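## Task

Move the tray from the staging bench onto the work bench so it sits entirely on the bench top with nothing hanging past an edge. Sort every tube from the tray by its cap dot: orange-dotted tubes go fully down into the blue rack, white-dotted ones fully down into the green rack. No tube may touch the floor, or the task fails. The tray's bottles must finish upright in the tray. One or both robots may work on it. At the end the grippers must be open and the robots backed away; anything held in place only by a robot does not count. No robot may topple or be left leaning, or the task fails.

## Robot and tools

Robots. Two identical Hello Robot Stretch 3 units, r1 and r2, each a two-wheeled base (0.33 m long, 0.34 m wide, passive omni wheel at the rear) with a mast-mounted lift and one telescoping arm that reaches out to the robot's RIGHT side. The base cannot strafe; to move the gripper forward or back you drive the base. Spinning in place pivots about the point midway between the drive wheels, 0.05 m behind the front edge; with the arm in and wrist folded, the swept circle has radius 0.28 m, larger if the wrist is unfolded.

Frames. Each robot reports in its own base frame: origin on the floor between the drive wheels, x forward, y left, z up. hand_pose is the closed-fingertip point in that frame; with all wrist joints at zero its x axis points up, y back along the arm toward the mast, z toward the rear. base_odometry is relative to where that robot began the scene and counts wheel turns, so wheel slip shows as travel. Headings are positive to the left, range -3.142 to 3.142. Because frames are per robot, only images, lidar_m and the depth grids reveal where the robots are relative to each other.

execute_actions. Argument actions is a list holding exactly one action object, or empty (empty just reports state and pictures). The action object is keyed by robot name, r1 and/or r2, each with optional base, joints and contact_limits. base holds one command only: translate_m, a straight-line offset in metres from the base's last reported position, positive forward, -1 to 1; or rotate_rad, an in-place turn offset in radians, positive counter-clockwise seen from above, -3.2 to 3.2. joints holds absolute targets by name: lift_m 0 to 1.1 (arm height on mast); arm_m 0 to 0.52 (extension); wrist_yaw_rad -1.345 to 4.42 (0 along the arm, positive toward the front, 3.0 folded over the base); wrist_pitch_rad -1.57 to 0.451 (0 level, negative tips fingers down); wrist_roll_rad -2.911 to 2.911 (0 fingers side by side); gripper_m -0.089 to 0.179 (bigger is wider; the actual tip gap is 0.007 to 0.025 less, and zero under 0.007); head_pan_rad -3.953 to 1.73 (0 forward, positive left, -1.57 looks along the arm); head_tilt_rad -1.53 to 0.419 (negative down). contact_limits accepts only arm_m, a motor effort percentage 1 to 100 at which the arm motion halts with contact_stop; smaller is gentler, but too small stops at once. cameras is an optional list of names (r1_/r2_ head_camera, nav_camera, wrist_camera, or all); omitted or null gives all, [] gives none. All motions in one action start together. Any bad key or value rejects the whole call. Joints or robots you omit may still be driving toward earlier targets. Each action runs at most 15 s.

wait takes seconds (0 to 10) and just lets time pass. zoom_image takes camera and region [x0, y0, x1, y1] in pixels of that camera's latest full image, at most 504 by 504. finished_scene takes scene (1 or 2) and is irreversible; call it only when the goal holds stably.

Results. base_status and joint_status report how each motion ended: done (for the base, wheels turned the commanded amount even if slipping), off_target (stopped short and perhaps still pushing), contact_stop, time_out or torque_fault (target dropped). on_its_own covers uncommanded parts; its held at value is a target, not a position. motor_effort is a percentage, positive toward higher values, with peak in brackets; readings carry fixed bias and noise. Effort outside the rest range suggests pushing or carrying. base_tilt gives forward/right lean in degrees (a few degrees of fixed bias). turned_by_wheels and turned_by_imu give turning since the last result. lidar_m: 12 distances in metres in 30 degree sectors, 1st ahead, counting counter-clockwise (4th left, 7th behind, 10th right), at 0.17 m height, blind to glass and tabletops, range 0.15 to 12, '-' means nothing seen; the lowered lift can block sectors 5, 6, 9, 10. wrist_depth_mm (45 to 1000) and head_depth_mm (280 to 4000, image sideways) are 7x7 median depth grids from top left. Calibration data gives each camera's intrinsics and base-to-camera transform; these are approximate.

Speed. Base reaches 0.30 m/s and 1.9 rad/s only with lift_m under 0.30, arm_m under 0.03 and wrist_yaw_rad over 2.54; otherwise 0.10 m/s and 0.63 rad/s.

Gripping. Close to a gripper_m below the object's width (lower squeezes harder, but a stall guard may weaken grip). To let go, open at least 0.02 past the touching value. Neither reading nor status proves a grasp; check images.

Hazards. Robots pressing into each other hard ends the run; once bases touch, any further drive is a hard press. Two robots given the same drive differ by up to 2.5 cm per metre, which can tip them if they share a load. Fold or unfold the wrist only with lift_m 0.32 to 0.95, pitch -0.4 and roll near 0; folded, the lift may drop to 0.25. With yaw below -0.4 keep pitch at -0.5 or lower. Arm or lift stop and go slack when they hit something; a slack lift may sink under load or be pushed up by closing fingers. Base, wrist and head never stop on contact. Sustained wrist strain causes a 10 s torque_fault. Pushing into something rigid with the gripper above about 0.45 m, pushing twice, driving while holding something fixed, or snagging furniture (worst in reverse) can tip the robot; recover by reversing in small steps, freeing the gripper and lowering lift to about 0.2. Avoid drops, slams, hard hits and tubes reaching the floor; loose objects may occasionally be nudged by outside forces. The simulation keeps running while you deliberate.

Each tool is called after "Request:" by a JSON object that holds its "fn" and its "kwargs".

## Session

Request:
{"fn": "execute_actions", "kwargs": {"actions": [], "cameras": ["r1_nav_camera","r2_nav_camera"]}}

Scene clock: 0.00 s.
r1.base_odometry: x=+0.000 y=+0.000 heading=+0.000 (m, m, rad; r1's odometry frame)
r1.turned_by_wheels: +0.000 (rad since the last result)
r1.turned_by_imu: +0.000 (rad since the last result)
r1.base_tilt: forward=+0.0 right=-1.1 (deg)
r1.lidar_m: 2.89 1.33 2.48 3.02 1.32 1.01 0.99 1.05 1.53 4.38 1.38 1.40
r1.head_depth_mm: 2101 3397 3619 3699 3753 2783 1950 / 2090 3381 3729 3766 3810 2779 1946 / 2100 3429 3782 3794 3814 2784 1953 / 2107 3457 3807 3889 3912 2792 1928 / 2114 3456 3871 3934 - 2777 1923 / 2122 3521 3971 3983 - 2764 1933 / 2112 3491 3984 - - 2434 1837
r1.base_status: not commanded
r1.joint_positions: lift_m=+0.327 arm_m=+0.001 wrist_yaw_rad=+3.090 wrist_pitch_rad=-0.364 wrist_roll_rad=-0.012 gripper_m=+0.037 head_pan_rad=+0.014 head_tilt_rad=-0.010
r1.joint_status: not commanded
r1.motor_effort: left_wheel=+0 right_wheel=+0 lift_m=+23 arm_m=+0 wrist_yaw_rad=+0 wrist_pitch_rad=+7 wrist_roll_rad=+0 gripper_m=+0 head_pan_rad=+1 head_tilt_rad=+1 (%)
r1.hand_pose: x=-0.0093 y=+0.0846 z=+0.3521 quat_wxyz=(+0.146, +0.694, +0.111, +0.696) (m; r1's base frame)
r1.wrist_depth_mm: - - - - - - - / - - - - - - - / 973 960 973 982 982 980 - / 760 778 - 770 776 769 771 / 627 635 - 638 635 639 631 / 543 541 - 554 537 541 540 / 470 488 - - 471 471 472
r2.base_odometry: x=+0.000 y=+0.000 heading=+0.000 (m, m, rad; r2's odometry frame)
r2.turned_by_wheels: +0.000 (rad since the last result)
r2.turned_by_imu: +0.000 (rad since the last result)
r2.base_tilt: forward=+0.1 right=-0.2 (deg)
r2.lidar_m: 1.06 3.33 1.81 1.44 4.09 1.77 1.97 2.42 0.97 0.74 0.72 0.75
r2.head_depth_mm: 957 964 973 979 984 988 993 / 1105 1116 1123 1132 1147 1144 1153 / 1316 1319 1334 1343 1354 1370 1385 / 1615 1627 1646 1665 1668 1693 1706 / 1965 2086 2121 2154 2191 2226 2102 / 2043 2773 3009 3067 3179 2962 2253 / 2045 3133 3952 3947 3964 3378 2260
r2.base_status: not commanded
r2.joint_positions: lift_m=+0.445 arm_m=-0.003 wrist_yaw_rad=+2.949 wrist_pitch_rad=-0.335 wrist_roll_rad=+0.013 gripper_m=+0.037 head_pan_rad=-0.006 head_tilt_rad=-0.002
r2.joint_status: not commanded
r2.motor_effort: left_wheel=+0 right_wheel=+0 lift_m=+35 arm_m=-1 wrist_yaw_rad=+0 wrist_pitch_rad=+6 wrist_roll_rad=+0 gripper_m=+0 head_pan_rad=+0 head_tilt_rad=+2 (%)
r2.hand_pose: x=+0.0235 y=+0.0874 z=+0.4764 quat_wxyz=(+0.185, +0.710, +0.049, +0.678) (m; r2's base frame)
r2.wrist_depth_mm: - - - - - - - / - - - - - - - / - - - - - - - / - - - - - - - / - - - - 991 950 894 / 849 837 - 786 789 760 733 / 695 678 - 655 625 630 622
pictures: r1_nav_camera (sideways: a quarter turn counterclockwise sets it upright), r2_nav_camera (sideways: a quarter turn counterclockwise sets it upright)
camera_calibration (this result's frames):
r1_nav_camera: T_world_to_cam=[[0.0806268, 0.0476551, 0.995604, -1.25798], [-0.00917799, -0.998779, 0.0485503, -0.0105742], [0.996702, -0.0130521, -0.0800909, 0.0537405], [0, 0, 0, 1]] pos_world=[0.0477664, 0.0500892, 1.25727]
r2_nav_camera: T_world_to_cam=[[0.0665155, -0.0662372, 0.995584, -1.25055], [0.0145252, -0.997624, -0.0673433, 0.13472], [0.99768, 0.0189405, -0.0653954, 0.0310647], [0, 0, 0, 1]] pos_world=[0.0502315, 0.0509788, 1.25613]
Images, in order (width x height): r1_nav_camera 672x504, r2_nav_camera 672x504.

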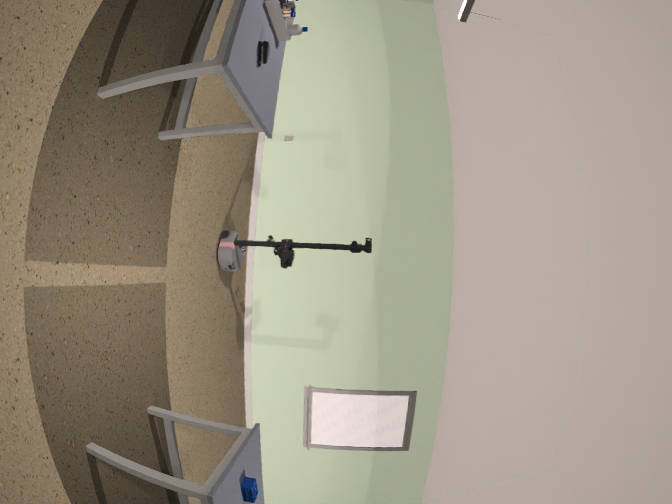

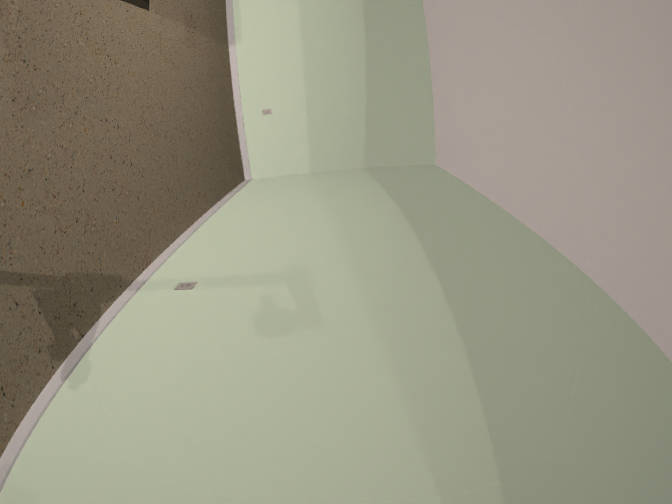

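Request:
{"fn": "execute_actions", "kwargs": {"actions": [{"r1":{"base":{"rotate_rad":1.08},"joints":{"lift_m":0.28,"wrist_pitch_rad":-0.4,"head_pan_rad":-0.7,"head_tilt_rad":-0.5}},"r2":{"base":{"rotate_rad":-2.016},"joints":{"lift_m":0.28,"wrist_pitch_rad":-0.4,"head_pan_rad":-2.7,"head_tilt_rad":-0.5}}}], "cameras": []}}

Request:
{"fn": "execute_actions", "kwargs": {"actions": [{"r1":{"base":{"translate_m":1}},"r2":{"base":{"translate_m":-1}}}], "cameras": ["r1_head_camera","r2_head_camera"]}}

Scene clock: 4.80 s.
r1.base_odometry: x=+0.000 y=+0.000 heading=+1.080 (m, m, rad; r1's odometry frame)
r1.turned_by_wheels: +1.080 (rad since the last result)
r1.turned_by_imu: +1.075 (rad since the last result)
r1.base_tilt: forward=+0.0 right=-1.2 (deg)
r1.lidar_m: 2.48 2.85 1.29 1.01 1.00 1.06 1.57 4.40 1.38 1.91 3.05 1.33
r1.head_depth_mm: 3185 3439 3093 2481 1861 1485 1240 / 3345 3604 3761 2478 1861 1479 1239 / 3504 3845 3707 2480 1862 1494 1238 / 3741 - 1972 2280 1863 1494 1250 / 3878 - 1642 2266 1807 1493 1246 / - - 1541 2487 1883 1499 1248 / - - 1663 2537 1871 1505 1249
r1.base_status: done
r1.joint_positions: lift_m=+0.280 arm_m=+0.001 wrist_yaw_rad=+3.090 wrist_pitch_rad=-0.416 wrist_roll_rad=-0.012 gripper_m=+0.037 head_pan_rad=-0.693 head_tilt_rad=-0.494
r1.joint_status: all done
r1.motor_effort: left_wheel=-1(10) right_wheel=+2(12) lift_m=+17(21) arm_m=+0(0) wrist_yaw_rad=+0(0) wrist_pitch_rad=+7(7) wrist_roll_rad=+0(0) gripper_m=+0(0) head_pan_rad=-3(41) head_tilt_rad=-1(23) (%)
r1.hand_pose: x=-0.0096 y=+0.0784 z=+0.2935 quat_wxyz=(+0.163, +0.691, +0.129, +0.692) (m; r1's base frame)
r1.wrist_depth_mm: 752 808 972 - - - - / 795 864 - - - - - / 781 785 802 794 793 805 807 / 630 635 - 648 648 646 640 / 538 535 - 545 540 542 543 / 459 - - - 465 464 464 / - - - - 409 411 412
r2.base_odometry: x=+0.000 y=+0.000 heading=-2.016 (m, m, rad; r2's odometry frame)
r2.turned_by_wheels: -2.016 (rad since the last result)
r2.turned_by_imu: -2.026 (rad since the last result)
r2.base_tilt: forward=+0.2 right=-0.2 (deg)
r2.lidar_m: 0.91 0.72 0.72 0.78 1.18 4.08 1.68 1.44 3.03 1.77 2.19 1.89
r2.head_depth_mm: - - 1842 2605 1965 1565 1304 / - - 1839 2638 1973 1584 1311 / - - 1745 2640 1902 1582 1314 / - - 1646 2553 1861 1592 1332 / 3762 - 2158 2551 2000 1595 1330 / 3668 3910 - 2718 2026 1608 1334 / 3447 3767 3896 2751 2059 1616 1341
r2.base_status: done
r2.joint_positions: lift_m=+0.281 arm_m=-0.003 wrist_yaw_rad=+2.949 wrist_pitch_rad=-0.416 wrist_roll_rad=+0.013 gripper_m=+0.037 head_pan_rad=-2.693 head_tilt_rad=-0.494
r2.joint_status: all done
r2.motor_effort: left_wheel=+2(10) right_wheel=-1(6) lift_m=+16(34) arm_m=-1(1) wrist_yaw_rad=+0(0) wrist_pitch_rad=+5(6) wrist_roll_rad=+0(0) gripper_m=+0(0) head_pan_rad=-5(51) head_tilt_rad=-2(26) (%)
r2.hand_pose: x=+0.0217 y=+0.0782 z=+0.2938 quat_wxyz=(+0.213, +0.707, +0.078, +0.670) (m; r2's base frame)
r2.wrist_depth_mm: - - 892 776 679 593 533 / - - - 843 729 638 568 / - - - 933 787 682 617 / 904 855 826 793 760 709 642 / 696 680 646 630 637 593 579 / 564 540 - 530 517 486 480 / 471 481 - - 424 424 411
pictures: none
No camera images: the call's "cameras" was empty. Leave "cameras" out to get every camera's image.

Scene clock: 9.90 s.
r1.base_odometry: x=+0.471 y=+0.882 heading=+1.080 (m, m, rad; r1's odometry frame)
r1.turned_by_wheels: +0.000 (rad since the last result)
r1.turned_by_imu: +0.005 (rad since the last result)
r1.base_tilt: forward=+0.0 right=-1.2 (deg)
r1.lidar_m: 1.48 3.42 1.82 1.40 1.39 1.50 2.23 1.92 2.22 3.38 0.63 1.37
r1.head_depth_mm: 2816 3053 2061 990 777 1486 1208 / 2974 3281 3452 970 817 1492 1240 / 3100 3410 1419 1013 856 1486 1242 / 3296 3660 1258 1014 1688 1496 1244 / 3505 3847 1402 1022 1806 1496 1247 / 3686 - 1437 1022 1866 1496 1242 / 3873 - 1540 1131 1869 1493 1248
r1.base_status: done
r1.joint_positions: lift_m=+0.280 arm_m=+0.001 wrist_yaw_rad=+3.090 wrist_pitch_rad=-0.416 wrist_roll_rad=-0.012 gripper_m=+0.037 head_pan_rad=-0.693 head_tilt_rad=-0.495
r1.joint_status: not commanded
r1.motor_effort: left_wheel=-3(7) right_wheel=+2(12) lift_m=+18(17) arm_m=+0(0) wrist_yaw_rad=+0(0) wrist_pitch_rad=+7(7) wrist_roll_rad=+0(0) gripper_m=+0(0) head_pan_rad=-3(3) head_tilt_rad=-1(1) (%)
r1.hand_pose: x=-0.0096 y=+0.0784 z=+0.2935 quat_wxyz=(+0.163, +0.691, +0.129, +0.692) (m; r1's base frame)
r1.wrist_depth_mm: - - - - - - - / - - - - - - - / 779 784 788 789 781 808 819 / 629 635 - 639 638 638 648 / 532 527 - 545 538 540 545 / 457 - - - 466 465 465 / - - - - 405 414 413
r2.base_odometry: x=+0.430 y=+0.903 heading=-2.016 (m, m, rad; r2's odometry frame)
r2.turned_by_wheels: +0.000 (rad since the last result)
r2.turned_by_imu: +0.002 (rad since the last result)
r2.base_tilt: forward=+0.2 right=-0.3 (deg)
r2.lidar_m: 1.67 1.34 1.32 1.44 2.19 3.28 0.91 0.72 0.72 3.75 2.08 3.48
r2.head_depth_mm: 3770 - 1592 1114 1962 1480 1311 / 3607 3932 1601 1077 1905 1583 1313 / 3438 3769 1510 1052 1853 1584 1286 / 3312 3598 3667 1027 1802 1601 1261 / 3155 3434 3595 1102 920 1610 1265 / 3045 3283 3456 1109 886 1604 1331 / 2918 3176 3391 1117 841 1618 1340
r2.base_status: done
r2.joint_positions: lift_m=+0.281 arm_m=-0.003 wrist_yaw_rad=+2.949 wrist_pitch_rad=-0.416 wrist_roll_rad=+0.013 gripper_m=+0.037 head_pan_rad=-2.693 head_tilt_rad=-0.495
r2.joint_status: not commanded
r2.motor_effort: left_wheel=+1(5) right_wheel=-1(7) lift_m=+16(16) arm_m=+0(0) wrist_yaw_rad=+0(0) wrist_pitch_rad=+5(6) wrist_roll_rad=+0(0) gripper_m=+0(1) head_pan_rad=-5(5) head_tilt_rad=-2(1) (%)
r2.hand_pose: x=+0.0217 y=+0.0781 z=+0.2937 quat_wxyz=(+0.213, +0.707, +0.078, +0.670) (m; r2's base frame)
r2.wrist_depth_mm: - - - - - - 981 / - - - - - - - / - - - - - - 956 / 897 867 842 803 772 741 706 / 687 672 649 629 637 590 576 / 552 544 - 530 516 495 478 / 464 480 - - 420 420 412
pictures: r1_head_camera (sideways: a quarter turn clockwise sets it upright), r2_head_camera (sideways: a quarter turn clockwise sets it upright)
camera_calibration (this result's frames):
r1_head_camera: T_world_to_cam=[[-0.422492, 0.33256, -0.843151, 1.12395], [0.607784, 0.794055, 0.00864232, -0.0125009], [0.672383, -0.508803, -0.537607, 0.655516], [0, 0, 0, 1]] pos_world=[0.0416996, -0.0303253, 1.30018]
r2_head_camera: T_world_to_cam=[[0.442989, 0.194276, -0.875224, 1.15435], [0.471818, -0.880631, 0.0433314, -0.0494774], [-0.762331, -0.432142, -0.481772, 0.587813], [0, 0, 0, 1]] pos_world=[-0.0399099, -0.0138144, 1.29565]
Images, in order (width x height): r1_head_camera 896x504, r2_head_camera 896x504.

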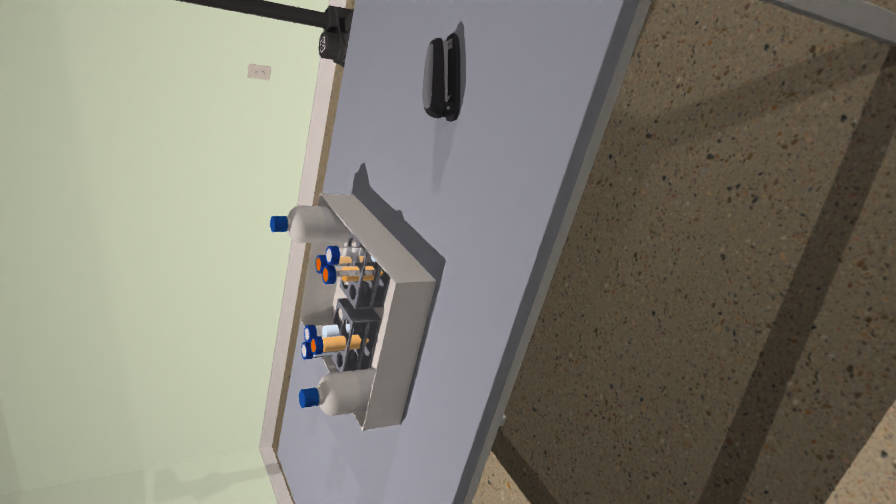

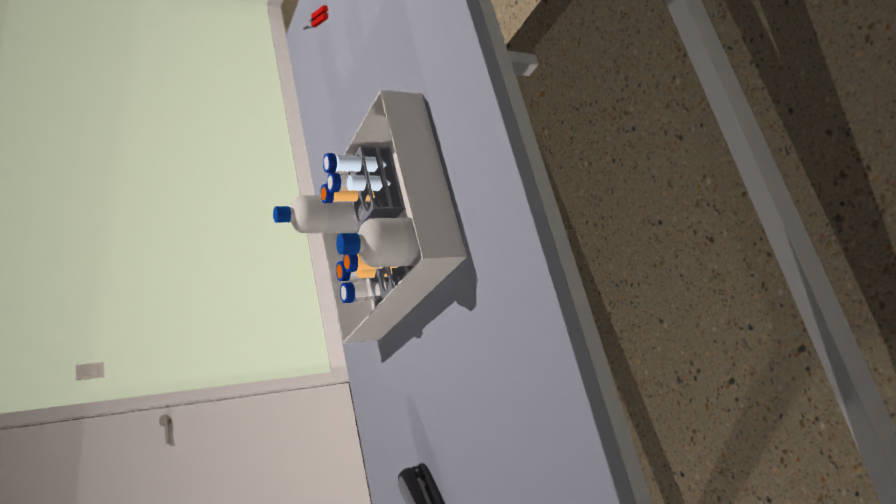

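Request:
{"fn": "execute_actions", "kwargs": {"actions": [{"r1":{"base":{"translate_m":0.73}},"r2":{"base":{"translate_m":-0.62}}}], "cameras": []}}

Request:
{"fn": "execute_actions", "kwargs": {"actions": [{"r1":{"base":{"rotate_rad":0.41},"joints":{"lift_m":0.93,"head_pan_rad":-1.5,"head_tilt_rad":-0.9}},"r2":{"base":{"rotate_rad":-0.65},"joints":{"lift_m":0.93,"head_pan_rad":-1.5,"head_tilt_rad":-0.9}}}], "cameras": ["r1_head_camera","r2_head_camera"]}}

Request:
{"fn": "execute_actions", "kwargs": {"actions": [{"r1":{"joints":{"wrist_yaw_rad":0}},"r2":{"joints":{"wrist_yaw_rad":0}}}], "cameras": []}}

Scene clock: 15.63 s.
r1.base_odometry: x=+0.816 y=+1.526 heading=+1.080 (m, m, rad; r1's odometry frame)
r1.turned_by_wheels: +0.000 (rad since the last result)
r1.turned_by_imu: +0.003 (rad since the last result)
r1.base_tilt: forward=+0.0 right=-1.1 (deg)
r1.lidar_m: 0.75 2.76 2.19 1.69 1.68 1.82 2.72 2.50 0.78 0.99 0.98 1.05
r1.head_depth_mm: 2560 2797 3059 912 608 603 507 / 2678 2954 3239 1011 653 609 521 / 2860 3126 3355 1016 762 610 548 / 2991 3307 3526 1017 762 612 1187 / 3198 3518 3747 1019 766 613 1244 / 3377 3780 3848 1019 767 650 1246 / 3291 3457 3569 2513 769 1377 1175
r1.base_status: done
r1.joint_positions: lift_m=+0.280 arm_m=+0.001 wrist_yaw_rad=+3.090 wrist_pitch_rad=-0.416 wrist_roll_rad=-0.012 gripper_m=+0.037 head_pan_rad=-0.693 head_tilt_rad=-0.495
r1.joint_status: not commanded
r1.motor_effort: left_wheel=-2(7) right_wheel=+2(10) lift_m=+18(18) arm_m=+0(0) wrist_yaw_rad=+0(0) wrist_pitch_rad=+7(7) wrist_roll_rad=+0(0) gripper_m=+0(0) head_pan_rad=-3(3) head_tilt_rad=-1(2) (%)
r1.hand_pose: x=-0.0096 y=+0.0784 z=+0.2935 quat_wxyz=(+0.163, +0.691, +0.129, +0.692) (m; r1's base frame)
r1.wrist_depth_mm: - - - - - - - / - - - - - - - / 775 772 794 797 790 808 801 / 638 639 - 641 647 649 648 / 538 532 - 551 539 544 541 / 458 - - - 463 467 469 / - - - - 403 413 410
r2.base_odometry: x=+0.697 y=+1.462 heading=-2.016 (m, m, rad; r2's odometry frame)
r2.turned_by_wheels: +0.000 (rad since the last result)
r2.turned_by_imu: +0.001 (rad since the last result)
r2.base_tilt: forward=+0.1 right=-0.2 (deg)
r2.lidar_m: 2.14 1.72 1.70 1.85 2.82 2.80 0.43 0.34 0.34 0.37 0.56 2.72
r2.head_depth_mm: 3365 3725 3827 1066 804 644 1277 / 3218 3533 3713 1079 810 648 1220 / 3058 3321 3547 1090 811 649 568 / 2916 3171 3457 1096 819 656 543 / 2829 3083 3364 1101 774 637 544 / 2711 2913 3185 907 749 620 546 / 2597 2815 3036 1069 789 607 549
r2.base_status: done
r2.joint_positions: lift_m=+0.281 arm_m=-0.003 wrist_yaw_rad=+2.949 wrist_pitch_rad=-0.417 wrist_roll_rad=+0.013 gripper_m=+0.037 head_pan_rad=-2.693 head_tilt_rad=-0.495
r2.joint_status: not commanded
r2.motor_effort: left_wheel=+1(6) right_wheel=-1(7) lift_m=+17(17) arm_m=+0(1) wrist_yaw_rad=-1(0) wrist_pitch_rad=+6(6) wrist_roll_rad=+0(0) gripper_m=+1(0) head_pan_rad=-5(5) head_tilt_rad=-2(2) (%)
r2.hand_pose: x=+0.0217 y=+0.0781 z=+0.2937 quat_wxyz=(+0.213, +0.707, +0.078, +0.670) (m; r2's base frame)
r2.wrist_depth_mm: - - - - - - - / - - - - - - - / - - - - - 987 954 / 900 834 834 810 770 742 719 / 696 665 643 633 631 597 570 / 551 540 - 527 520 493 482 / 464 486 - - 418 421 410
pictures: none
No camera images: the call's "cameras" was empty. Leave "cameras" out to get every camera's image.

Scene clock: 22.37 s.
r1.base_odometry: x=+0.816 y=+1.526 heading=+1.490 (m, m, rad; r1's odometry frame)
r1.turned_by_wheels: +0.410 (rad since the last result)
r1.turned_by_imu: +0.407 (rad since the last result)
r1.base_tilt: forward=+0.0 right=-1.3 (deg)
r1.lidar_m: 2.76 2.44 1.76 1.68 1.74 2.39 2.51 0.78 1.02 0.98 1.01 0.75
r1.head_depth_mm: 2661 861 696 - 1325 1215 1106 / 2679 766 738 - - - - / 2669 858 740 - - - - / 2781 721 647 - 1330 1225 1120 / 2741 908 718 656 1344 1228 1103 / 2821 913 757 644 1352 1240 1109 / 2822 920 761 647 1374 1243 1113
r1.base_status: done
r1.joint_positions: lift_m=+0.930 arm_m=+0.001 wrist_yaw_rad=+3.090 wrist_pitch_rad=-0.416 wrist_roll_rad=-0.012 gripper_m=+0.037 head_pan_rad=-1.493 head_tilt_rad=-0.889
r1.joint_status: all done
r1.motor_effort: left_wheel=-2(11) right_wheel=+2(11) lift_m=+29(32) arm_m=+0(0) wrist_yaw_rad=+1(1) wrist_pitch_rad=+7(7) wrist_roll_rad=+0(0) gripper_m=+0(0) head_pan_rad=-3(39) head_tilt_rad=-4(25) (%)
r1.hand_pose: x=-0.0096 y=+0.0783 z=+0.9427 quat_wxyz=(+0.164, +0.691, +0.129, +0.692) (m; r1's base frame)
r1.wrist_depth_mm: - - - - - - - / - - - - - - - / - - - - - - - / - - - - - - - / - - - - - - - / - - - - - - - / - - - - - - -
r2.base_odometry: x=+0.697 y=+1.462 heading=-2.666 (m, m, rad; r2's odometry frame)
r2.turned_by_wheels: -0.650 (rad since the last result)
r2.turned_by_imu: -0.655 (rad since the last result)
r2.base_tilt: forward=+0.1 right=-0.1 (deg)
r2.lidar_m: 2.47 2.38 1.76 1.70 1.77 2.45 2.80 0.48 0.35 0.34 0.35 0.49
r2.head_depth_mm: 2709 755 716 - - 1244 1120 / 2751 791 738 - - - - / 2728 873 746 661 - - - / 2723 823 602 653 - 1220 1149 / 2796 941 761 663 1352 1227 1138 / 2902 949 784 666 613 1232 1142 / 2850 958 786 670 1371 1236 1148
r2.base_status: done
r2.joint_positions: lift_m=+0.929 arm_m=-0.003 wrist_yaw_rad=+2.949 wrist_pitch_rad=-0.417 wrist_roll_rad=+0.013 gripper_m=+0.037 head_pan_rad=-1.507 head_tilt_rad=-0.889
r2.joint_status: all done
r2.motor_effort: left_wheel=+2(8) right_wheel=-1(6) lift_m=+51(54) arm_m=-1(1) wrist_yaw_rad=-1(0) wrist_pitch_rad=+6(6) wrist_roll_rad=+0(0) gripper_m=+1(0) head_pan_rad=+4(54) head_tilt_rad=-5(26) (%)
r2.hand_pose: x=+0.0217 y=+0.0781 z=+0.9423 quat_wxyz=(+0.213, +0.707, +0.078, +0.670) (m; r2's base frame)
r2.wrist_depth_mm: - - - - - - - / - - - - - - - / - - - - - - - / - - - - - - - / - - - - - - - / - - - - - - - / - - - - - - -
pictures: r1_head_camera (sideways: a quarter turn clockwise sets it upright), r2_head_camera (sideways: a quarter turn clockwise sets it upright)
camera_calibration (this result's frames):
r1_head_camera: T_world_to_cam=[[-0.0778424, 0.816727, -0.571749, 0.768144], [0.993552, 0.110966, 0.0232418, -0.0338528], [0.082427, -0.566254, -0.820099, 1.02654], [0, 0, 0, 1]] pos_world=[0.00881436, -0.0423275, 1.28183]
r2_head_camera: T_world_to_cam=[[-0.0328845, 0.78208, -0.62231, 0.827595], [0.994598, 0.0869409, 0.0567046, -0.0700508], [0.0984517, -0.617084, -0.780714, 0.971424], [0, 0, 0, 1]] pos_world=[0.00124914, -0.0417045, 1.2774]
Images, in order (width x height): r1_head_camera 896x504, r2_head_camera 896x504.

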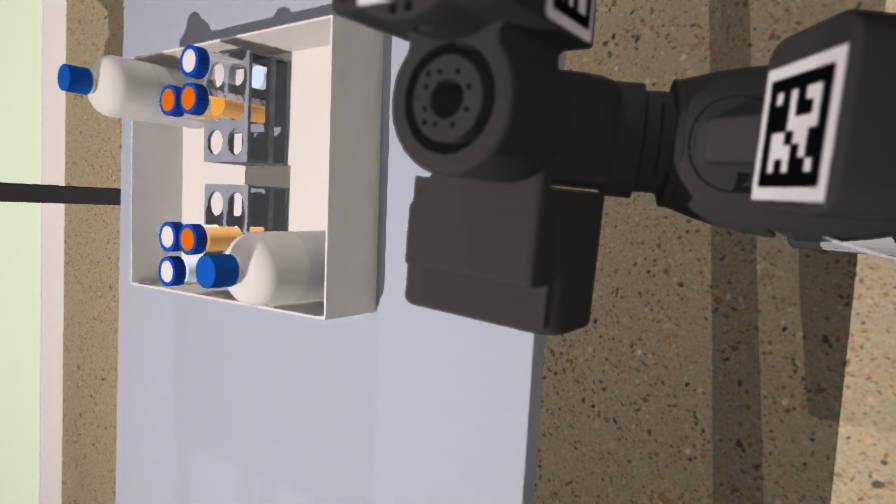

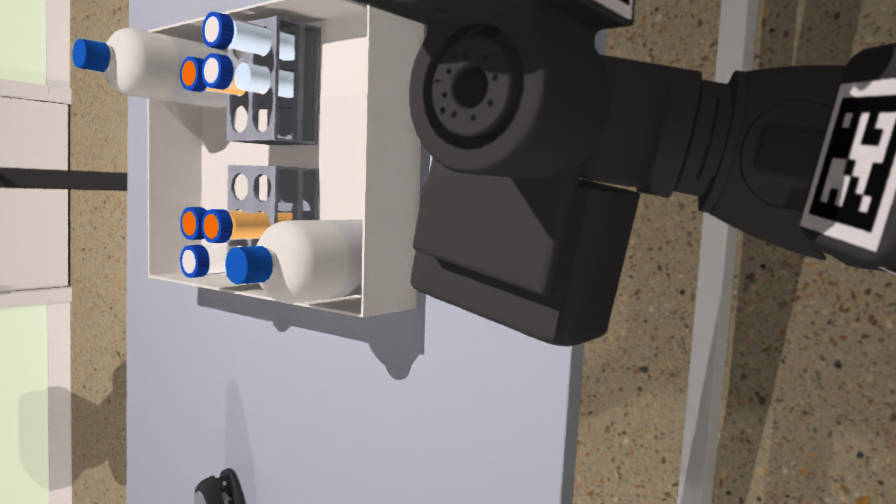

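Scene clock: 24.93 s.
r1.base_odometry: x=+0.816 y=+1.526 heading=+1.490 (m, m, rad; r1's odometry frame)
r1.turned_by_wheels: +0.000 (rad since the last result)
r1.turned_by_imu: +0.000 (rad since the last result)
r1.base_tilt: forward=+0.0 right=-1.3 (deg)
r1.lidar_m: 2.75 2.45 1.77 1.68 1.74 2.39 2.50 0.78 1.02 0.98 1.01 0.75
r1.head_depth_mm: 2655 861 696 - - 1181 1091 / 2639 763 755 - - 1198 1128 / 2654 856 761 - 1335 1200 - / 2746 720 648 639 1334 1234 1122 / 2776 910 718 641 1341 1228 1107 / 2790 914 757 646 1344 1231 1110 / 2823 922 762 648 1375 1236 1114
r1.base_status: not commanded
r1.joint_positions: lift_m=+0.930 arm_m=+0.001 wrist_yaw_rad=+0.003 wrist_pitch_rad=-0.416 wrist_roll_rad=-0.012 gripper_m=+0.037 head_pan_rad=-1.493 head_tilt_rad=-0.889
r1.joint_status: all done
r1.motor_effort: left_wheel=-2(2) right_wheel=+2(2) lift_m=+32(31) arm_m=+0(0) wrist_yaw_rad=-3(4) wrist_pitch_rad=+7(7) wrist_roll_rad=+0(0) gripper_m=+0(0) head_pan_rad=-3(3) head_tilt_rad=-3(3) (%)
r1.hand_pose: x=-0.0209 y=-0.3706 z=+0.9427 quat_wxyz=(+0.696, +0.148, -0.687, -0.145) (m; r1's base frame)
r1.wrist_depth_mm: - - - - - - - / 738 743 618 629 767 777 779 / 575 549 331 492 542 589 590 / 458 442 336 463 436 472 459 / 388 377 348 364 381 394 397 / 333 335 327 338 335 337 343 / 295 294 295 296 297 299 300
r2.base_odometry: x=+0.697 y=+1.462 heading=-2.666 (m, m, rad; r2's odometry frame)
r2.turned_by_wheels: +0.000 (rad since the last result)
r2.turned_by_imu: +0.000 (rad since the last result)
r2.base_tilt: forward=+0.1 right=-0.3 (deg)
r2.lidar_m: 2.48 2.39 1.76 1.70 1.77 2.44 2.80 0.48 0.35 0.34 0.35 0.49
r2.head_depth_mm: 2690 755 717 - - - 1118 / 2706 792 747 - - - 1135 / 2706 870 763 - 604 1195 1145 / 2779 825 604 653 606 1226 1134 / 2799 941 759 659 610 1228 1133 / 2868 952 780 667 614 1227 1141 / 2883 961 786 671 1372 1233 1139
r2.base_status: not commanded
r2.joint_positions: lift_m=+0.929 arm_m=-0.003 wrist_yaw_rad=+0.002 wrist_pitch_rad=-0.417 wrist_roll_rad=+0.013 gripper_m=+0.037 head_pan_rad=-1.507 head_tilt_rad=-0.889
r2.joint_status: all done
r2.motor_effort: left_wheel=+1(1) right_wheel=-1(2) lift_m=+51(51) arm_m=-1(1) wrist_yaw_rad=-2(3) wrist_pitch_rad=+6(6) wrist_roll_rad=-1(1) gripper_m=+0(0) head_pan_rad=+4(4) head_tilt_rad=-6(4) (%)
r2.hand_pose: x=-0.0211 y=-0.3669 z=+0.9423 quat_wxyz=(+0.687, +0.146, -0.696, -0.147) (m; r2's base frame)
r2.wrist_depth_mm: - - - - - - - / - - - - - - - / - 874 826 665 580 721 697 / 637 604 309 480 462 536 525 / 497 482 332 451 443 410 417 / 405 395 358 339 327 343 349 / 339 333 323 319 306 306 301
pictures: none
No camera images: the call's "cameras" was empty. Leave "cameras" out to get every camera's image.

Request:
{"fn": "execute_actions", "kwargs": {"actions": [{"r1":{"base":{"rotate_rad":0.011},"joints":{"lift_m":1.01,"arm_m":0.372,"wrist_pitch_rad":-1.5,"wrist_roll_rad":1.57,"gripper_m":0.07}},"r2":{"base":{"rotate_rad":-0.008},"joints":{"lift_m":1.01,"arm_m":0.343,"wrist_pitch_rad":-1.5,"wrist_roll_rad":1.57,"gripper_m":0.07}}}], "cameras": []}}

Request:
{"fn": "execute_actions", "kwargs": {"actions": [{"r1":{"joints":{"lift_m":0.925}},"r2":{"joints":{"lift_m":0.925}}}], "cameras": ["r1_head_camera","r2_head_camera","r1_wrist_camera","r2_wrist_camera"]}}

Scene clock: 29.80 s.
r1.base_odometry: x=+0.816 y=+1.526 heading=+1.501 (m, m, rad; r1's odometry frame)
r1.turned_by_wheels: +0.011 (rad since the last result)
r1.turned_by_imu: +0.010 (rad since the last result)
r1.base_tilt: forward=+0.0 right=-1.2 (deg)
r1.lidar_m: 2.76 2.42 1.76 1.68 1.74 2.41 2.50 0.78 1.02 0.98 1.01 0.75
r1.head_depth_mm: 2692 818 710 630 1299 1214 1091 / - 728 738 633 1306 1223 1128 / 2692 862 688 635 1326 1221 - / 2727 716 649 639 1333 1227 1115 / 2782 909 732 642 1345 1230 1107 / 2803 916 757 644 1371 1236 1110 / 2827 920 760 647 1377 1236 1111
r1.base_status: done
r1.joint_positions: lift_m=+1.010 arm_m=+0.372 wrist_yaw_rad=+0.001 wrist_pitch_rad=-1.494 wrist_roll_rad=+1.565 gripper_m=+0.070 head_pan_rad=-1.493 head_tilt_rad=-0.889
r1.joint_status: all done
r1.motor_effort: left_wheel=-2(7) right_wheel=+2(7) lift_m=+29(29) arm_m=+2(3) wrist_yaw_rad=-1(2) wrist_pitch_rad=-3(8) wrist_roll_rad=+2(3) gripper_m=+0(83) head_pan_rad=-3(4) head_tilt_rad=-4(4) (%)
r1.hand_pose: x=-0.0215 y=-0.5122 z=+0.8910 quat_wxyz=(+0.003, +0.002, -0.734, -0.680) (m; r1's base frame)
r1.wrist_depth_mm: 225 254 258 260 262 263 963 / 207 263 267 268 272 274 - / 218 273 278 281 283 284 - / 256 284 288 293 295 297 - / 251 272 299 304 - 313 - / 242 249 236 316 325 330 - / 205 286 190 329 336 - -
r2.base_odometry: x=+0.697 y=+1.462 heading=-2.674 (m, m, rad; r2's odometry frame)
r2.turned_by_wheels: -0.008 (rad since the last result)
r2.turned_by_imu: -0.009 (rad since the last result)
r2.base_tilt: forward=+0.2 right=-0.2 (deg)
r2.lidar_m: 2.48 2.41 1.76 1.70 1.77 2.43 2.79 0.48 0.35 0.34 0.35 0.49
r2.head_depth_mm: 2770 741 719 632 585 1240 1115 / - 745 737 638 588 1250 1140 / 2678 878 745 642 592 1263 1144 / 2747 860 609 652 607 1222 1130 / 2856 943 742 659 611 1223 1134 / 2841 952 781 664 613 1230 1141 / 2873 960 786 669 618 1239 1146
r2.base_status: done
r2.joint_positions: lift_m=+1.009 arm_m=+0.343 wrist_yaw_rad=+0.000 wrist_pitch_rad=-1.494 wrist_roll_rad=+1.564 gripper_m=+0.070 head_pan_rad=-1.507 head_tilt_rad=-0.889
r2.joint_status: all done
r2.motor_effort: left_wheel=+2(6) right_wheel=-2(6) lift_m=+52(50) arm_m=+2(3) wrist_yaw_rad=-1(3) wrist_pitch_rad=-2(5) wrist_roll_rad=+3(3) gripper_m=+1(80) head_pan_rad=+4(4) head_tilt_rad=-5(4) (%)
r2.hand_pose: x=-0.0215 y=-0.4831 z=+0.8907 quat_wxyz=(+0.003, +0.002, -0.734, -0.680) (m; r2's base frame)
r2.wrist_depth_mm: 296 240 249 257 265 257 930 / 183 236 286 278 271 264 937 / 180 239 292 283 278 267 942 / 319 266 299 288 283 272 979 / 326 284 308 294 290 281 - / 337 259 307 297 298 285 - / 213 239 303 230 305 296 -
pictures: none
No camera images: the call's "cameras" was empty. Leave "cameras" out to get every camera's image.

Scene clock: 31.40 s.
r1.base_odometry: x=+0.816 y=+1.526 heading=+1.501 (m, m, rad; r1's odometry frame)
r1.turned_by_wheels: +0.000 (rad since the last result)
r1.turned_by_imu: +0.000 (rad since the last result)
r1.base_tilt: forward=+0.1 right=-1.1 (deg)
r1.lidar_m: 2.76 2.41 1.77 1.68 1.75 2.41 2.50 0.78 1.01 0.98 1.02 0.75
r1.head_depth_mm: - 862 711 631 1297 1211 1093 / - 721 737 633 1304 1219 1127 / 1340 852 741 635 1328 1224 - / 2729 717 647 638 1341 1227 1119 / 2762 913 734 642 1339 1230 1105 / 2795 916 755 644 1370 1235 1108 / 2818 925 762 647 1378 1240 1110
r1.base_status: not commanded
r1.joint_positions: lift_m=+0.925 arm_m=+0.372 wrist_yaw_rad=+0.001 wrist_pitch_rad=-1.494 wrist_roll_rad=+1.565 gripper_m=+0.070 head_pan_rad=-1.493 head_tilt_rad=-0.889
r1.joint_status: all done
r1.motor_effort: left_wheel=-2(2) right_wheel=+2(2) lift_m=+17(28) arm_m=+2(2) wrist_yaw_rad=-2(1) wrist_pitch_rad=-3(3) wrist_roll_rad=+2(2) gripper_m=+0(0) head_pan_rad=-3(3) head_tilt_rad=-3(4) (%)
r1.hand_pose: x=-0.0215 y=-0.5121 z=+0.8067 quat_wxyz=(+0.003, +0.002, -0.734, -0.680) (m; r1's base frame)
r1.wrist_depth_mm: 179 179 181 183 186 186 188 / 185 186 188 190 193 194 196 / 190 194 195 198 201 201 203 / 196 202 203 205 208 211 212 / 206 210 211 214 - 218 222 / 209 218 221 224 229 229 235 / 194 228 190 234 238 240 -
r2.base_odometry: x=+0.697 y=+1.462 heading=-2.674 (m, m, rad; r2's odometry frame)
r2.turned_by_wheels: +0.000 (rad since the last result)
r2.turned_by_imu: +0.000 (rad since the last result)
r2.base_tilt: forward=+0.1 right=-0.2 (deg)
r2.lidar_m: 2.47 2.40 1.76 1.70 1.77 2.43 2.80 0.48 0.35 0.34 0.35 0.48
r2.head_depth_mm: - 857 728 633 585 1237 1116 / - - 738 636 588 1247 1135 / 1337 874 746 642 592 1258 1142 / 2757 858 610 651 606 1221 1130 / 2815 940 742 661 609 1229 1133 / 2854 950 785 665 614 1234 1138 / 2886 959 789 671 617 1238 1147
r2.base_status: not commanded
r2.joint_positions: lift_m=+0.926 arm_m=+0.343 wrist_yaw_rad=+0.000 wrist_pitch_rad=-1.494 wrist_roll_rad=+1.564 gripper_m=+0.070 head_pan_rad=-1.507 head_tilt_rad=-0.889
r2.joint_status: all done
r2.motor_effort: left_wheel=+2(1) right_wheel=-2(2) lift_m=+16(48) arm_m=+2(2) wrist_yaw_rad=-1(1) wrist_pitch_rad=-2(2) wrist_roll_rad=+3(3) gripper_m=+0(1) head_pan_rad=+4(4) head_tilt_rad=-4(4) (%)
r2.hand_pose: x=-0.0215 y=-0.4830 z=+0.8070 quat_wxyz=(+0.003, +0.002, -0.733, -0.680) (m; r2's base frame)
r2.wrist_depth_mm: 178 202 198 192 188 182 177 / 180 206 202 196 192 185 181 / 179 210 206 199 196 189 184 / 202 216 211 204 201 193 188 / 195 223 216 210 204 198 192 / 191 225 224 213 211 201 197 / 174 228 226 216 214 206 200
pictures: r1_head_camera (sideways: a quarter turn clockwise sets it upright), r1_wrist_camera, r2_head_camera (sideways: a quarter turn clockwise sets it upright), r2_wrist_camera
camera_calibration (this result's frames):
r1_head_camera: T_world_to_cam=[[-0.0775631, 0.816783, -0.571707, 0.768088], [0.993591, 0.110622, 0.0232435, -0.0338552], [0.0822285, -0.56624, -0.820128, 1.02658], [0, 0, 0, 1]] pos_world=[0.00879969, -0.0423274, 1.28183]
r1_wrist_camera: T_world_to_cam=[[0.0142898, 0.999893, 0.0031202, 0.499177], [0.963181, -0.0146028, 0.268456, -0.186134], [0.268473, -0.000830849, -0.963287, 0.951114], [0, 0, 0, 1]] pos_world=[-0.0832004, -0.501052, 0.964607]
r2_head_camera: T_world_to_cam=[[-0.0330264, 0.782076, -0.622308, 0.827592], [0.994583, 0.0871211, 0.0567047, -0.0700508], [0.0985635, -0.617064, -0.780716, 0.971426], [0, 0, 0, 1]] pos_world=[0.0012567, -0.0417053, 1.2774]
r2_wrist_camera: T_world_to_cam=[[0.0709327, 0.989704, -0.124313, 0.591705], [0.986954, -0.0515785, 0.152517, -0.0828925], [0.144535, -0.13351, -0.980451, 0.892255], [0, 0, 0, 1]] pos_world=[-0.0891221, -0.470764, 0.961011]
Images, in order (width x height): r1_head_camera 896x504, r1_wrist_camera 644x364, r2_head_camera 896x504, r2_wrist_camera 644x364.

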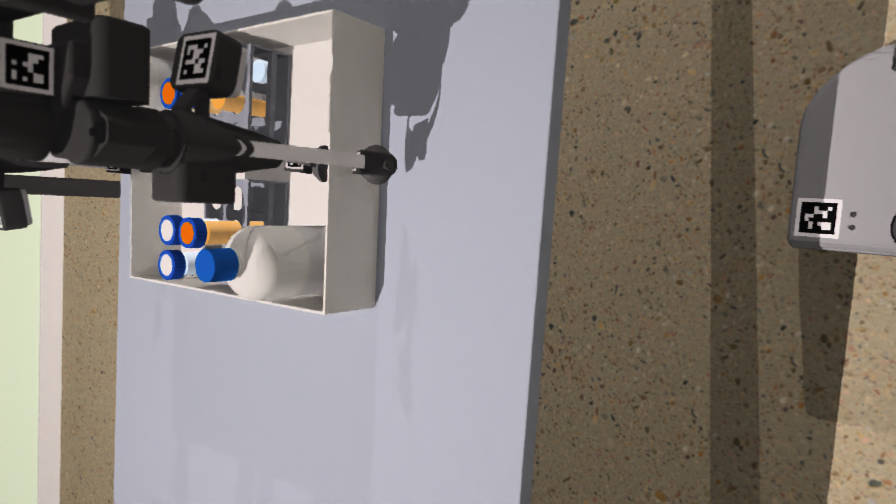

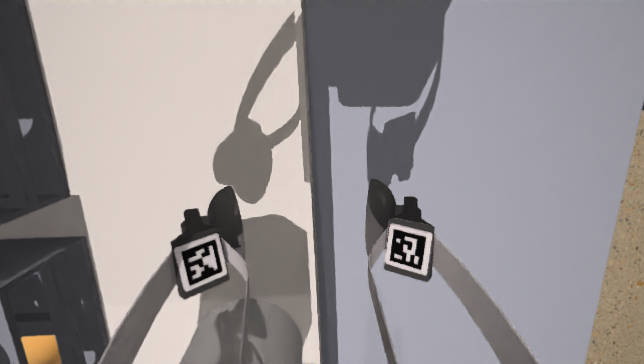

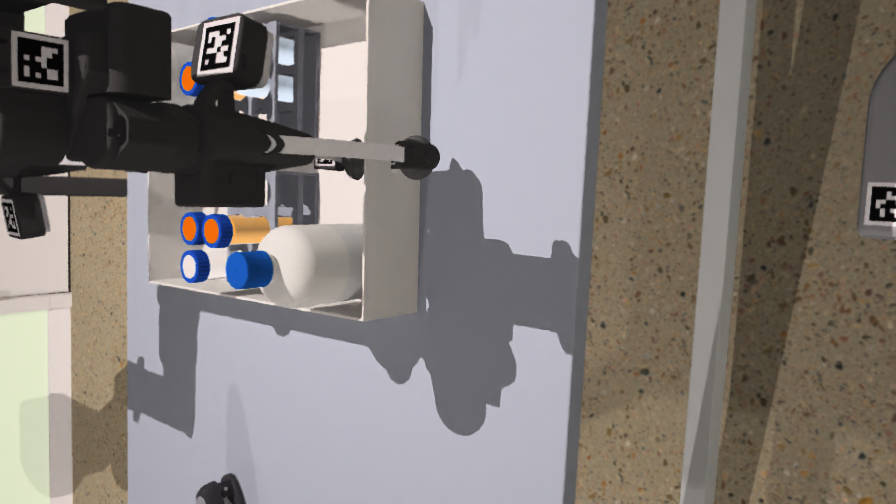

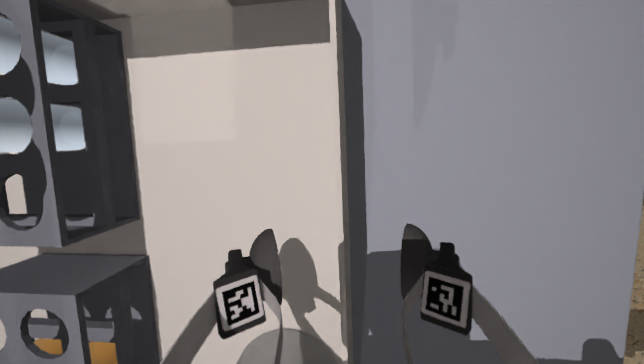

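Request:
{"fn": "execute_actions", "kwargs": {"actions": [{"r1":{"joints":{"lift_m":0.917,"arm_m":0.369,"gripper_m":-0.045}},"r2":{"joints":{"lift_m":0.92,"gripper_m":-0.045}}}], "cameras": []}}

Request:
{"fn": "execute_actions", "kwargs": {"actions": [{"r1":{"joints":{"lift_m":0.95}},"r2":{"joints":{"lift_m":0.953}}}], "cameras": ["r1_head_camera"]}}

Scene clock: 33.57 s.
r1.base_odometry: x=+0.816 y=+1.526 heading=+1.501 (m, m, rad; r1's odometry frame)
r1.turned_by_wheels: +0.000 (rad since the last result)
r1.turned_by_imu: +0.000 (rad since the last result)
r1.base_tilt: forward=+0.0 right=-1.2 (deg)
r1.lidar_m: 2.76 2.41 1.76 1.68 1.75 2.41 2.50 0.78 1.02 0.98 1.02 0.75
r1.head_depth_mm: - 885 711 630 1300 1215 1094 / - - 734 633 1299 1215 1127 / 1324 854 741 636 1325 1221 - / 2744 715 646 638 1329 1229 1117 / 2769 910 733 643 1340 1235 1103 / 2807 916 757 644 1367 1237 1108 / 2829 921 761 647 1372 1243 1111
r1.base_status: not commanded
r1.joint_positions: lift_m=+0.917 arm_m=+0.369 wrist_yaw_rad=+0.001 wrist_pitch_rad=-1.493 wrist_roll_rad=+1.565 gripper_m=-0.044 head_pan_rad=-1.493 head_tilt_rad=-0.889
r1.joint_status: all done
r1.motor_effort: left_wheel=-1(2) right_wheel=+2(3) lift_m=+22(21) arm_m=-2(2) wrist_yaw_rad=-1(1) wrist_pitch_rad=-3(3) wrist_roll_rad=+2(2) gripper_m=-23(100) head_pan_rad=-3(3) head_tilt_rad=-3(3) (%)
r1.hand_pose: x=-0.0215 y=-0.5098 z=+0.7984 quat_wxyz=(+0.003, +0.002, -0.734, -0.679) (m; r1's base frame)
r1.wrist_depth_mm: 170 170 172 175 177 179 179 / 176 177 178 183 184 186 187 / 182 184 185 188 192 193 194 / 187 191 193 195 199 201 203 / 197 199 201 - 207 210 212 / 199 209 211 215 218 219 223 / 187 218 185 222 227 229 236
r2.base_odometry: x=+0.697 y=+1.462 heading=-2.674 (m, m, rad; r2's odometry frame)
r2.turned_by_wheels: +0.000 (rad since the last result)
r2.turned_by_imu: +0.000 (rad since the last result)
r2.base_tilt: forward=+0.3 right=+0.0 (deg)
r2.lidar_m: 2.48 2.40 1.76 1.70 1.77 2.43 2.80 0.48 0.35 0.34 0.35 0.48
r2.head_depth_mm: - 856 727 634 585 1245 1115 / - - 734 638 588 1245 1140 / 1360 875 741 644 591 1254 1137 / 2749 857 612 651 606 1224 1132 / 2847 942 741 660 609 1226 1136 / 2839 948 783 664 612 1240 1141 / 2863 957 787 671 617 1239 1146
r2.base_status: not commanded
r2.joint_positions: lift_m=+0.920 arm_m=+0.343 wrist_yaw_rad=+0.000 wrist_pitch_rad=-1.495 wrist_roll_rad=+1.565 gripper_m=-0.044 head_pan_rad=-1.507 head_tilt_rad=-0.889
r2.joint_status: all done
r2.motor_effort: left_wheel=+2(1) right_wheel=-2(2) lift_m=+23(23) arm_m=+1(2) wrist_yaw_rad=-1(2) wrist_pitch_rad=-2(2) wrist_roll_rad=+3(3) gripper_m=-21(97) head_pan_rad=+4(4) head_tilt_rad=-4(4) (%)
r2.hand_pose: x=-0.0215 y=-0.4829 z=+0.8018 quat_wxyz=(+0.003, +0.002, -0.733, -0.680) (m; r2's base frame)
r2.wrist_depth_mm: 172 196 191 186 182 177 172 / 176 201 195 189 187 181 175 / 178 205 198 193 190 185 179 / 210 208 203 197 194 189 182 / 186 214 208 202 198 192 187 / 192 216 214 - 201 197 191 / 196 222 218 208 209 201 195
pictures: none
No camera images: the call's "cameras" was empty. Leave "cameras" out to get every camera's image.

Scene clock: 34.67 s.
r1.base_odometry: x=+0.816 y=+1.526 heading=+1.501 (m, m, rad; r1's odometry frame)
r1.turned_by_wheels: +0.000 (rad since the last result)
r1.turned_by_imu: +0.000 (rad since the last result)
r1.base_tilt: forward=+0.1 right=-1.2 (deg)
r1.lidar_m: 2.76 2.41 1.76 1.68 1.74 2.41 2.50 0.78 1.01 0.98 1.01 0.75
r1.head_depth_mm: 2514 825 663 630 1303 1214 1094 / - 713 691 632 1301 1219 1130 / 1362 746 695 637 1327 1225 - / 2759 580 639 638 1331 1222 1113 / 2754 910 716 643 1339 1227 1105 / 2793 914 757 646 1368 1231 1107 / 2829 924 759 646 1377 1241 1113
r1.base_status: not commanded
r1.joint_positions: lift_m=+0.949 arm_m=+0.369 wrist_yaw_rad=+0.001 wrist_pitch_rad=-1.493 wrist_roll_rad=+1.565 gripper_m=-0.044 head_pan_rad=-1.493 head_tilt_rad=-0.889
r1.joint_status: all done
r1.motor_effort: left_wheel=-2(2) right_wheel=+2(2) lift_m=+36(36) arm_m=-2(2) wrist_yaw_rad=+0(1) wrist_pitch_rad=-3(3) wrist_roll_rad=+2(2) gripper_m=-23(23) head_pan_rad=-3(3) head_tilt_rad=-4(4) (%)
r1.hand_pose: x=-0.0215 y=-0.5098 z=+0.8307 quat_wxyz=(+0.003, +0.002, -0.734, -0.679) (m; r1's base frame)
r1.wrist_depth_mm: 169 170 171 205 207 209 211 / 175 177 178 212 214 217 220 / 182 183 185 219 223 225 230 / 188 192 194 227 232 234 - / 197 200 201 - 242 245 - / 200 209 211 250 254 255 - / 188 218 185 260 266 269 -
r2.base_odometry: x=+0.697 y=+1.462 heading=-2.674 (m, m, rad; r2's odometry frame)
r2.turned_by_wheels: +0.000 (rad since the last result)
r2.turned_by_imu: +0.000 (rad since the last result)
r2.base_tilt: forward=+0.1 right=-0.1 (deg)
r2.lidar_m: 2.47 2.41 1.76 1.70 1.77 2.43 2.80 0.48 0.35 0.34 0.35 0.48
r2.head_depth_mm: - 739 682 633 584 1240 1115 / - 707 708 639 588 1246 1133 / 1387 834 715 645 592 1253 1146 / 2753 682 596 652 606 1217 1133 / 2850 939 726 660 610 1222 1136 / 2838 954 783 666 612 1231 1140 / 2875 957 789 671 616 1240 1147
r2.base_status: not commanded
r2.joint_positions: lift_m=+0.952 arm_m=+0.343 wrist_yaw_rad=+0.000 wrist_pitch_rad=-1.494 wrist_roll_rad=+1.565 gripper_m=-0.041 head_pan_rad=-1.507 head_tilt_rad=-0.889
r2.joint_status: all done
r2.motor_effort: left_wheel=+1(2) right_wheel=-2(2) lift_m=+59(65) arm_m=+1(1) wrist_yaw_rad=-1(1) wrist_pitch_rad=-2(2) wrist_roll_rad=+2(2) gripper_m=-18(20) head_pan_rad=+4(4) head_tilt_rad=-4(5) (%)
r2.hand_pose: x=-0.0215 y=-0.4830 z=+0.8334 quat_wxyz=(+0.002, +0.002, -0.733, -0.680) (m; r2's base frame)
r2.wrist_depth_mm: 172 196 191 186 213 206 201 / 177 200 194 190 215 209 206 / 177 205 198 194 220 213 210 / 209 208 204 198 226 218 214 / 186 213 208 203 231 223 221 / 193 217 212 - 234 228 225 / 196 221 218 208 243 233 991
pictures: r1_head_camera (sideways: a quarter turn clockwise sets it upright)
camera_calibration (this result's frames):
r1_head_camera: T_world_to_cam=[[-0.0775631, 0.816783, -0.571708, 0.768088], [0.993591, 0.110622, 0.0232435, -0.0338552], [0.0822286, -0.566241, -0.820128, 1.02658], [0, 0, 0, 1]] pos_world=[0.00879969, -0.0423274, 1.28183]
Images, in order (width x height): r1_head_camera 896x504.

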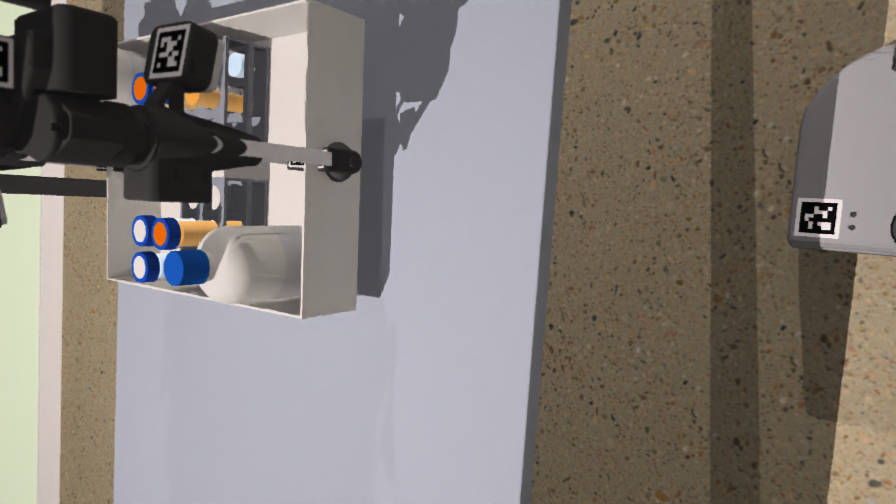

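The stall guard is kicking in; return to -0.04.

Request:
{"fn": "execute_actions", "kwargs": {"actions": [{"r1":{"base":{"translate_m":-1},"joints":{"lift_m":1.05,"gripper_m":-0.04}},"r2":{"base":{"translate_m":1},"joints":{"lift_m":1.053,"gripper_m":-0.04,"head_pan_rad":-0.7,"head_tilt_rad":-0.5}}}], "cameras": ["r2_nav_camera"]}}

Scene clock: 46.83 s.
r1.base_odometry: x=+0.746 y=+0.528 heading=+1.501 (m, m, rad; r1's odometry frame)
r1.turned_by_wheels: +0.000 (rad since the last result)
r1.turned_by_imu: -0.001 (rad since the last result)
r1.base_tilt: forward=+0.0 right=-1.1 (deg)
r1.lidar_m: 1.71 2.41 1.74 1.70 1.77 2.41 1.51 1.78 3.17 1.00 0.41 1.39
r1.head_depth_mm: 628 628 1742 1568 1366 1220 1092 / 626 636 1773 1577 1373 1226 1127 / 754 647 1648 1569 1375 1224 - / 593 535 1679 1583 1387 1221 1122 / 2750 622 1496 1570 1399 1214 1107 / 2807 916 760 735 891 1219 1104 / 2792 921 760 647 1355 1240 1116
r1.base_status: done
r1.joint_positions: lift_m=+1.049 arm_m=+0.369 wrist_yaw_rad=+0.001 wrist_pitch_rad=-1.493 wrist_roll_rad=+1.565 gripper_m=-0.039 head_pan_rad=-1.493 head_tilt_rad=-0.889
r1.joint_status: all done
r1.motor_effort: left_wheel=+0(5) right_wheel=+1(6) lift_m=+35(36) arm_m=-2(2) wrist_yaw_rad=+0(1) wrist_pitch_rad=-3(3) wrist_roll_rad=+2(1) gripper_m=-21(21) head_pan_rad=-3(3) head_tilt_rad=-4(4) (%)
r1.hand_pose: x=-0.0215 y=-0.5099 z=+0.9307 quat_wxyz=(+0.003, +0.002, -0.734, -0.679) (m; r1's base frame)
r1.wrist_depth_mm: 169 171 171 986 - - - / 177 177 178 - - - - / 182 183 185 - - - - / 187 192 193 - - - - / 197 200 201 - - - - / 200 208 212 - - - - / 186 218 184 389 465 - -
r2.base_odometry: x=-0.195 y=+1.011 heading=-2.674 (m, m, rad; r2's odometry frame)
r2.turned_by_wheels: +0.000 (rad since the last result)
r2.turned_by_imu: -0.011 (rad since the last result)
r2.base_tilt: forward=+0.2 right=-0.1 (deg)
r2.lidar_m: 1.49 2.43 1.77 1.70 1.76 2.41 1.36 0.48 0.43 1.33 3.17 1.75
r2.head_depth_mm: 3184 3379 3525 2547 1930 1552 1297 / 3499 3759 3787 2548 1950 1558 1304 / 3838 - 3859 2590 1950 1573 1309 / - - 3864 2505 1963 1567 1312 / - - 1866 2516 1976 1572 1322 / - - 1736 2664 2000 1587 1321 / - - 1641 2642 1869 1586 1331
r2.base_status: done
r2.joint_positions: lift_m=+1.052 arm_m=+0.343 wrist_yaw_rad=+0.000 wrist_pitch_rad=-1.493 wrist_roll_rad=+1.565 gripper_m=-0.039 head_pan_rad=-0.707 head_tilt_rad=-0.507
r2.joint_status: all done
r2.motor_effort: left_wheel=+2(5) right_wheel=-2(4) lift_m=+59(61) arm_m=+2(1) wrist_yaw_rad=-1(0) wrist_pitch_rad=-3(3) wrist_roll_rad=+2(2) gripper_m=-18(20) head_pan_rad=+4(54) head_tilt_rad=+4(27) (%)
r2.hand_pose: x=-0.0215 y=-0.4834 z=+0.9334 quat_wxyz=(+0.002, +0.002, -0.734, -0.679) (m; r2's base frame)
r2.wrist_depth_mm: 175 196 191 187 889 995 959 / 176 201 196 191 - - 978 / 179 204 199 195 - - 993 / 183 209 204 198 - - - / 186 214 208 203 - - - / 199 217 213 - - - - / 196 221 218 208 - - -
pictures: r2_nav_camera (sideways: a quarter turn counterclockwise sets it upright)
camera_calibration (this result's frames):
r2_nav_camera: T_world_to_cam=[[0.368203, -0.401277, 0.838691, -1.04752], [-0.659132, -0.748862, -0.0689253, 0.140843], [0.655722, -0.527429, -0.540228, 0.651127], [0, 0, 0, 1]] pos_world=[0.0515745, 0.0285514, 1.24001]
Images, in order (width x height): r2_nav_camera 672x504.

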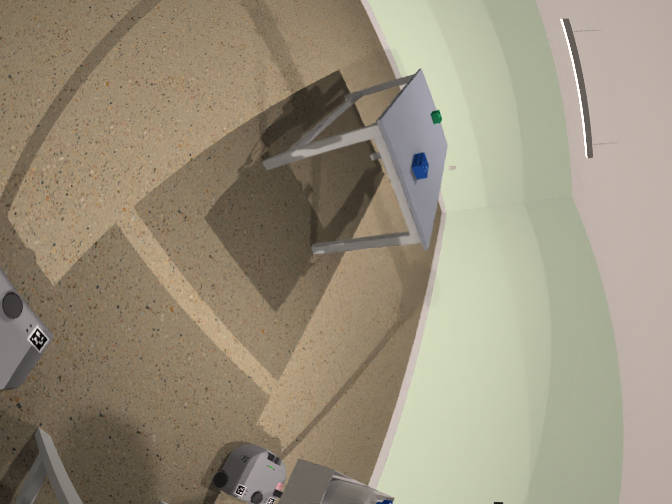

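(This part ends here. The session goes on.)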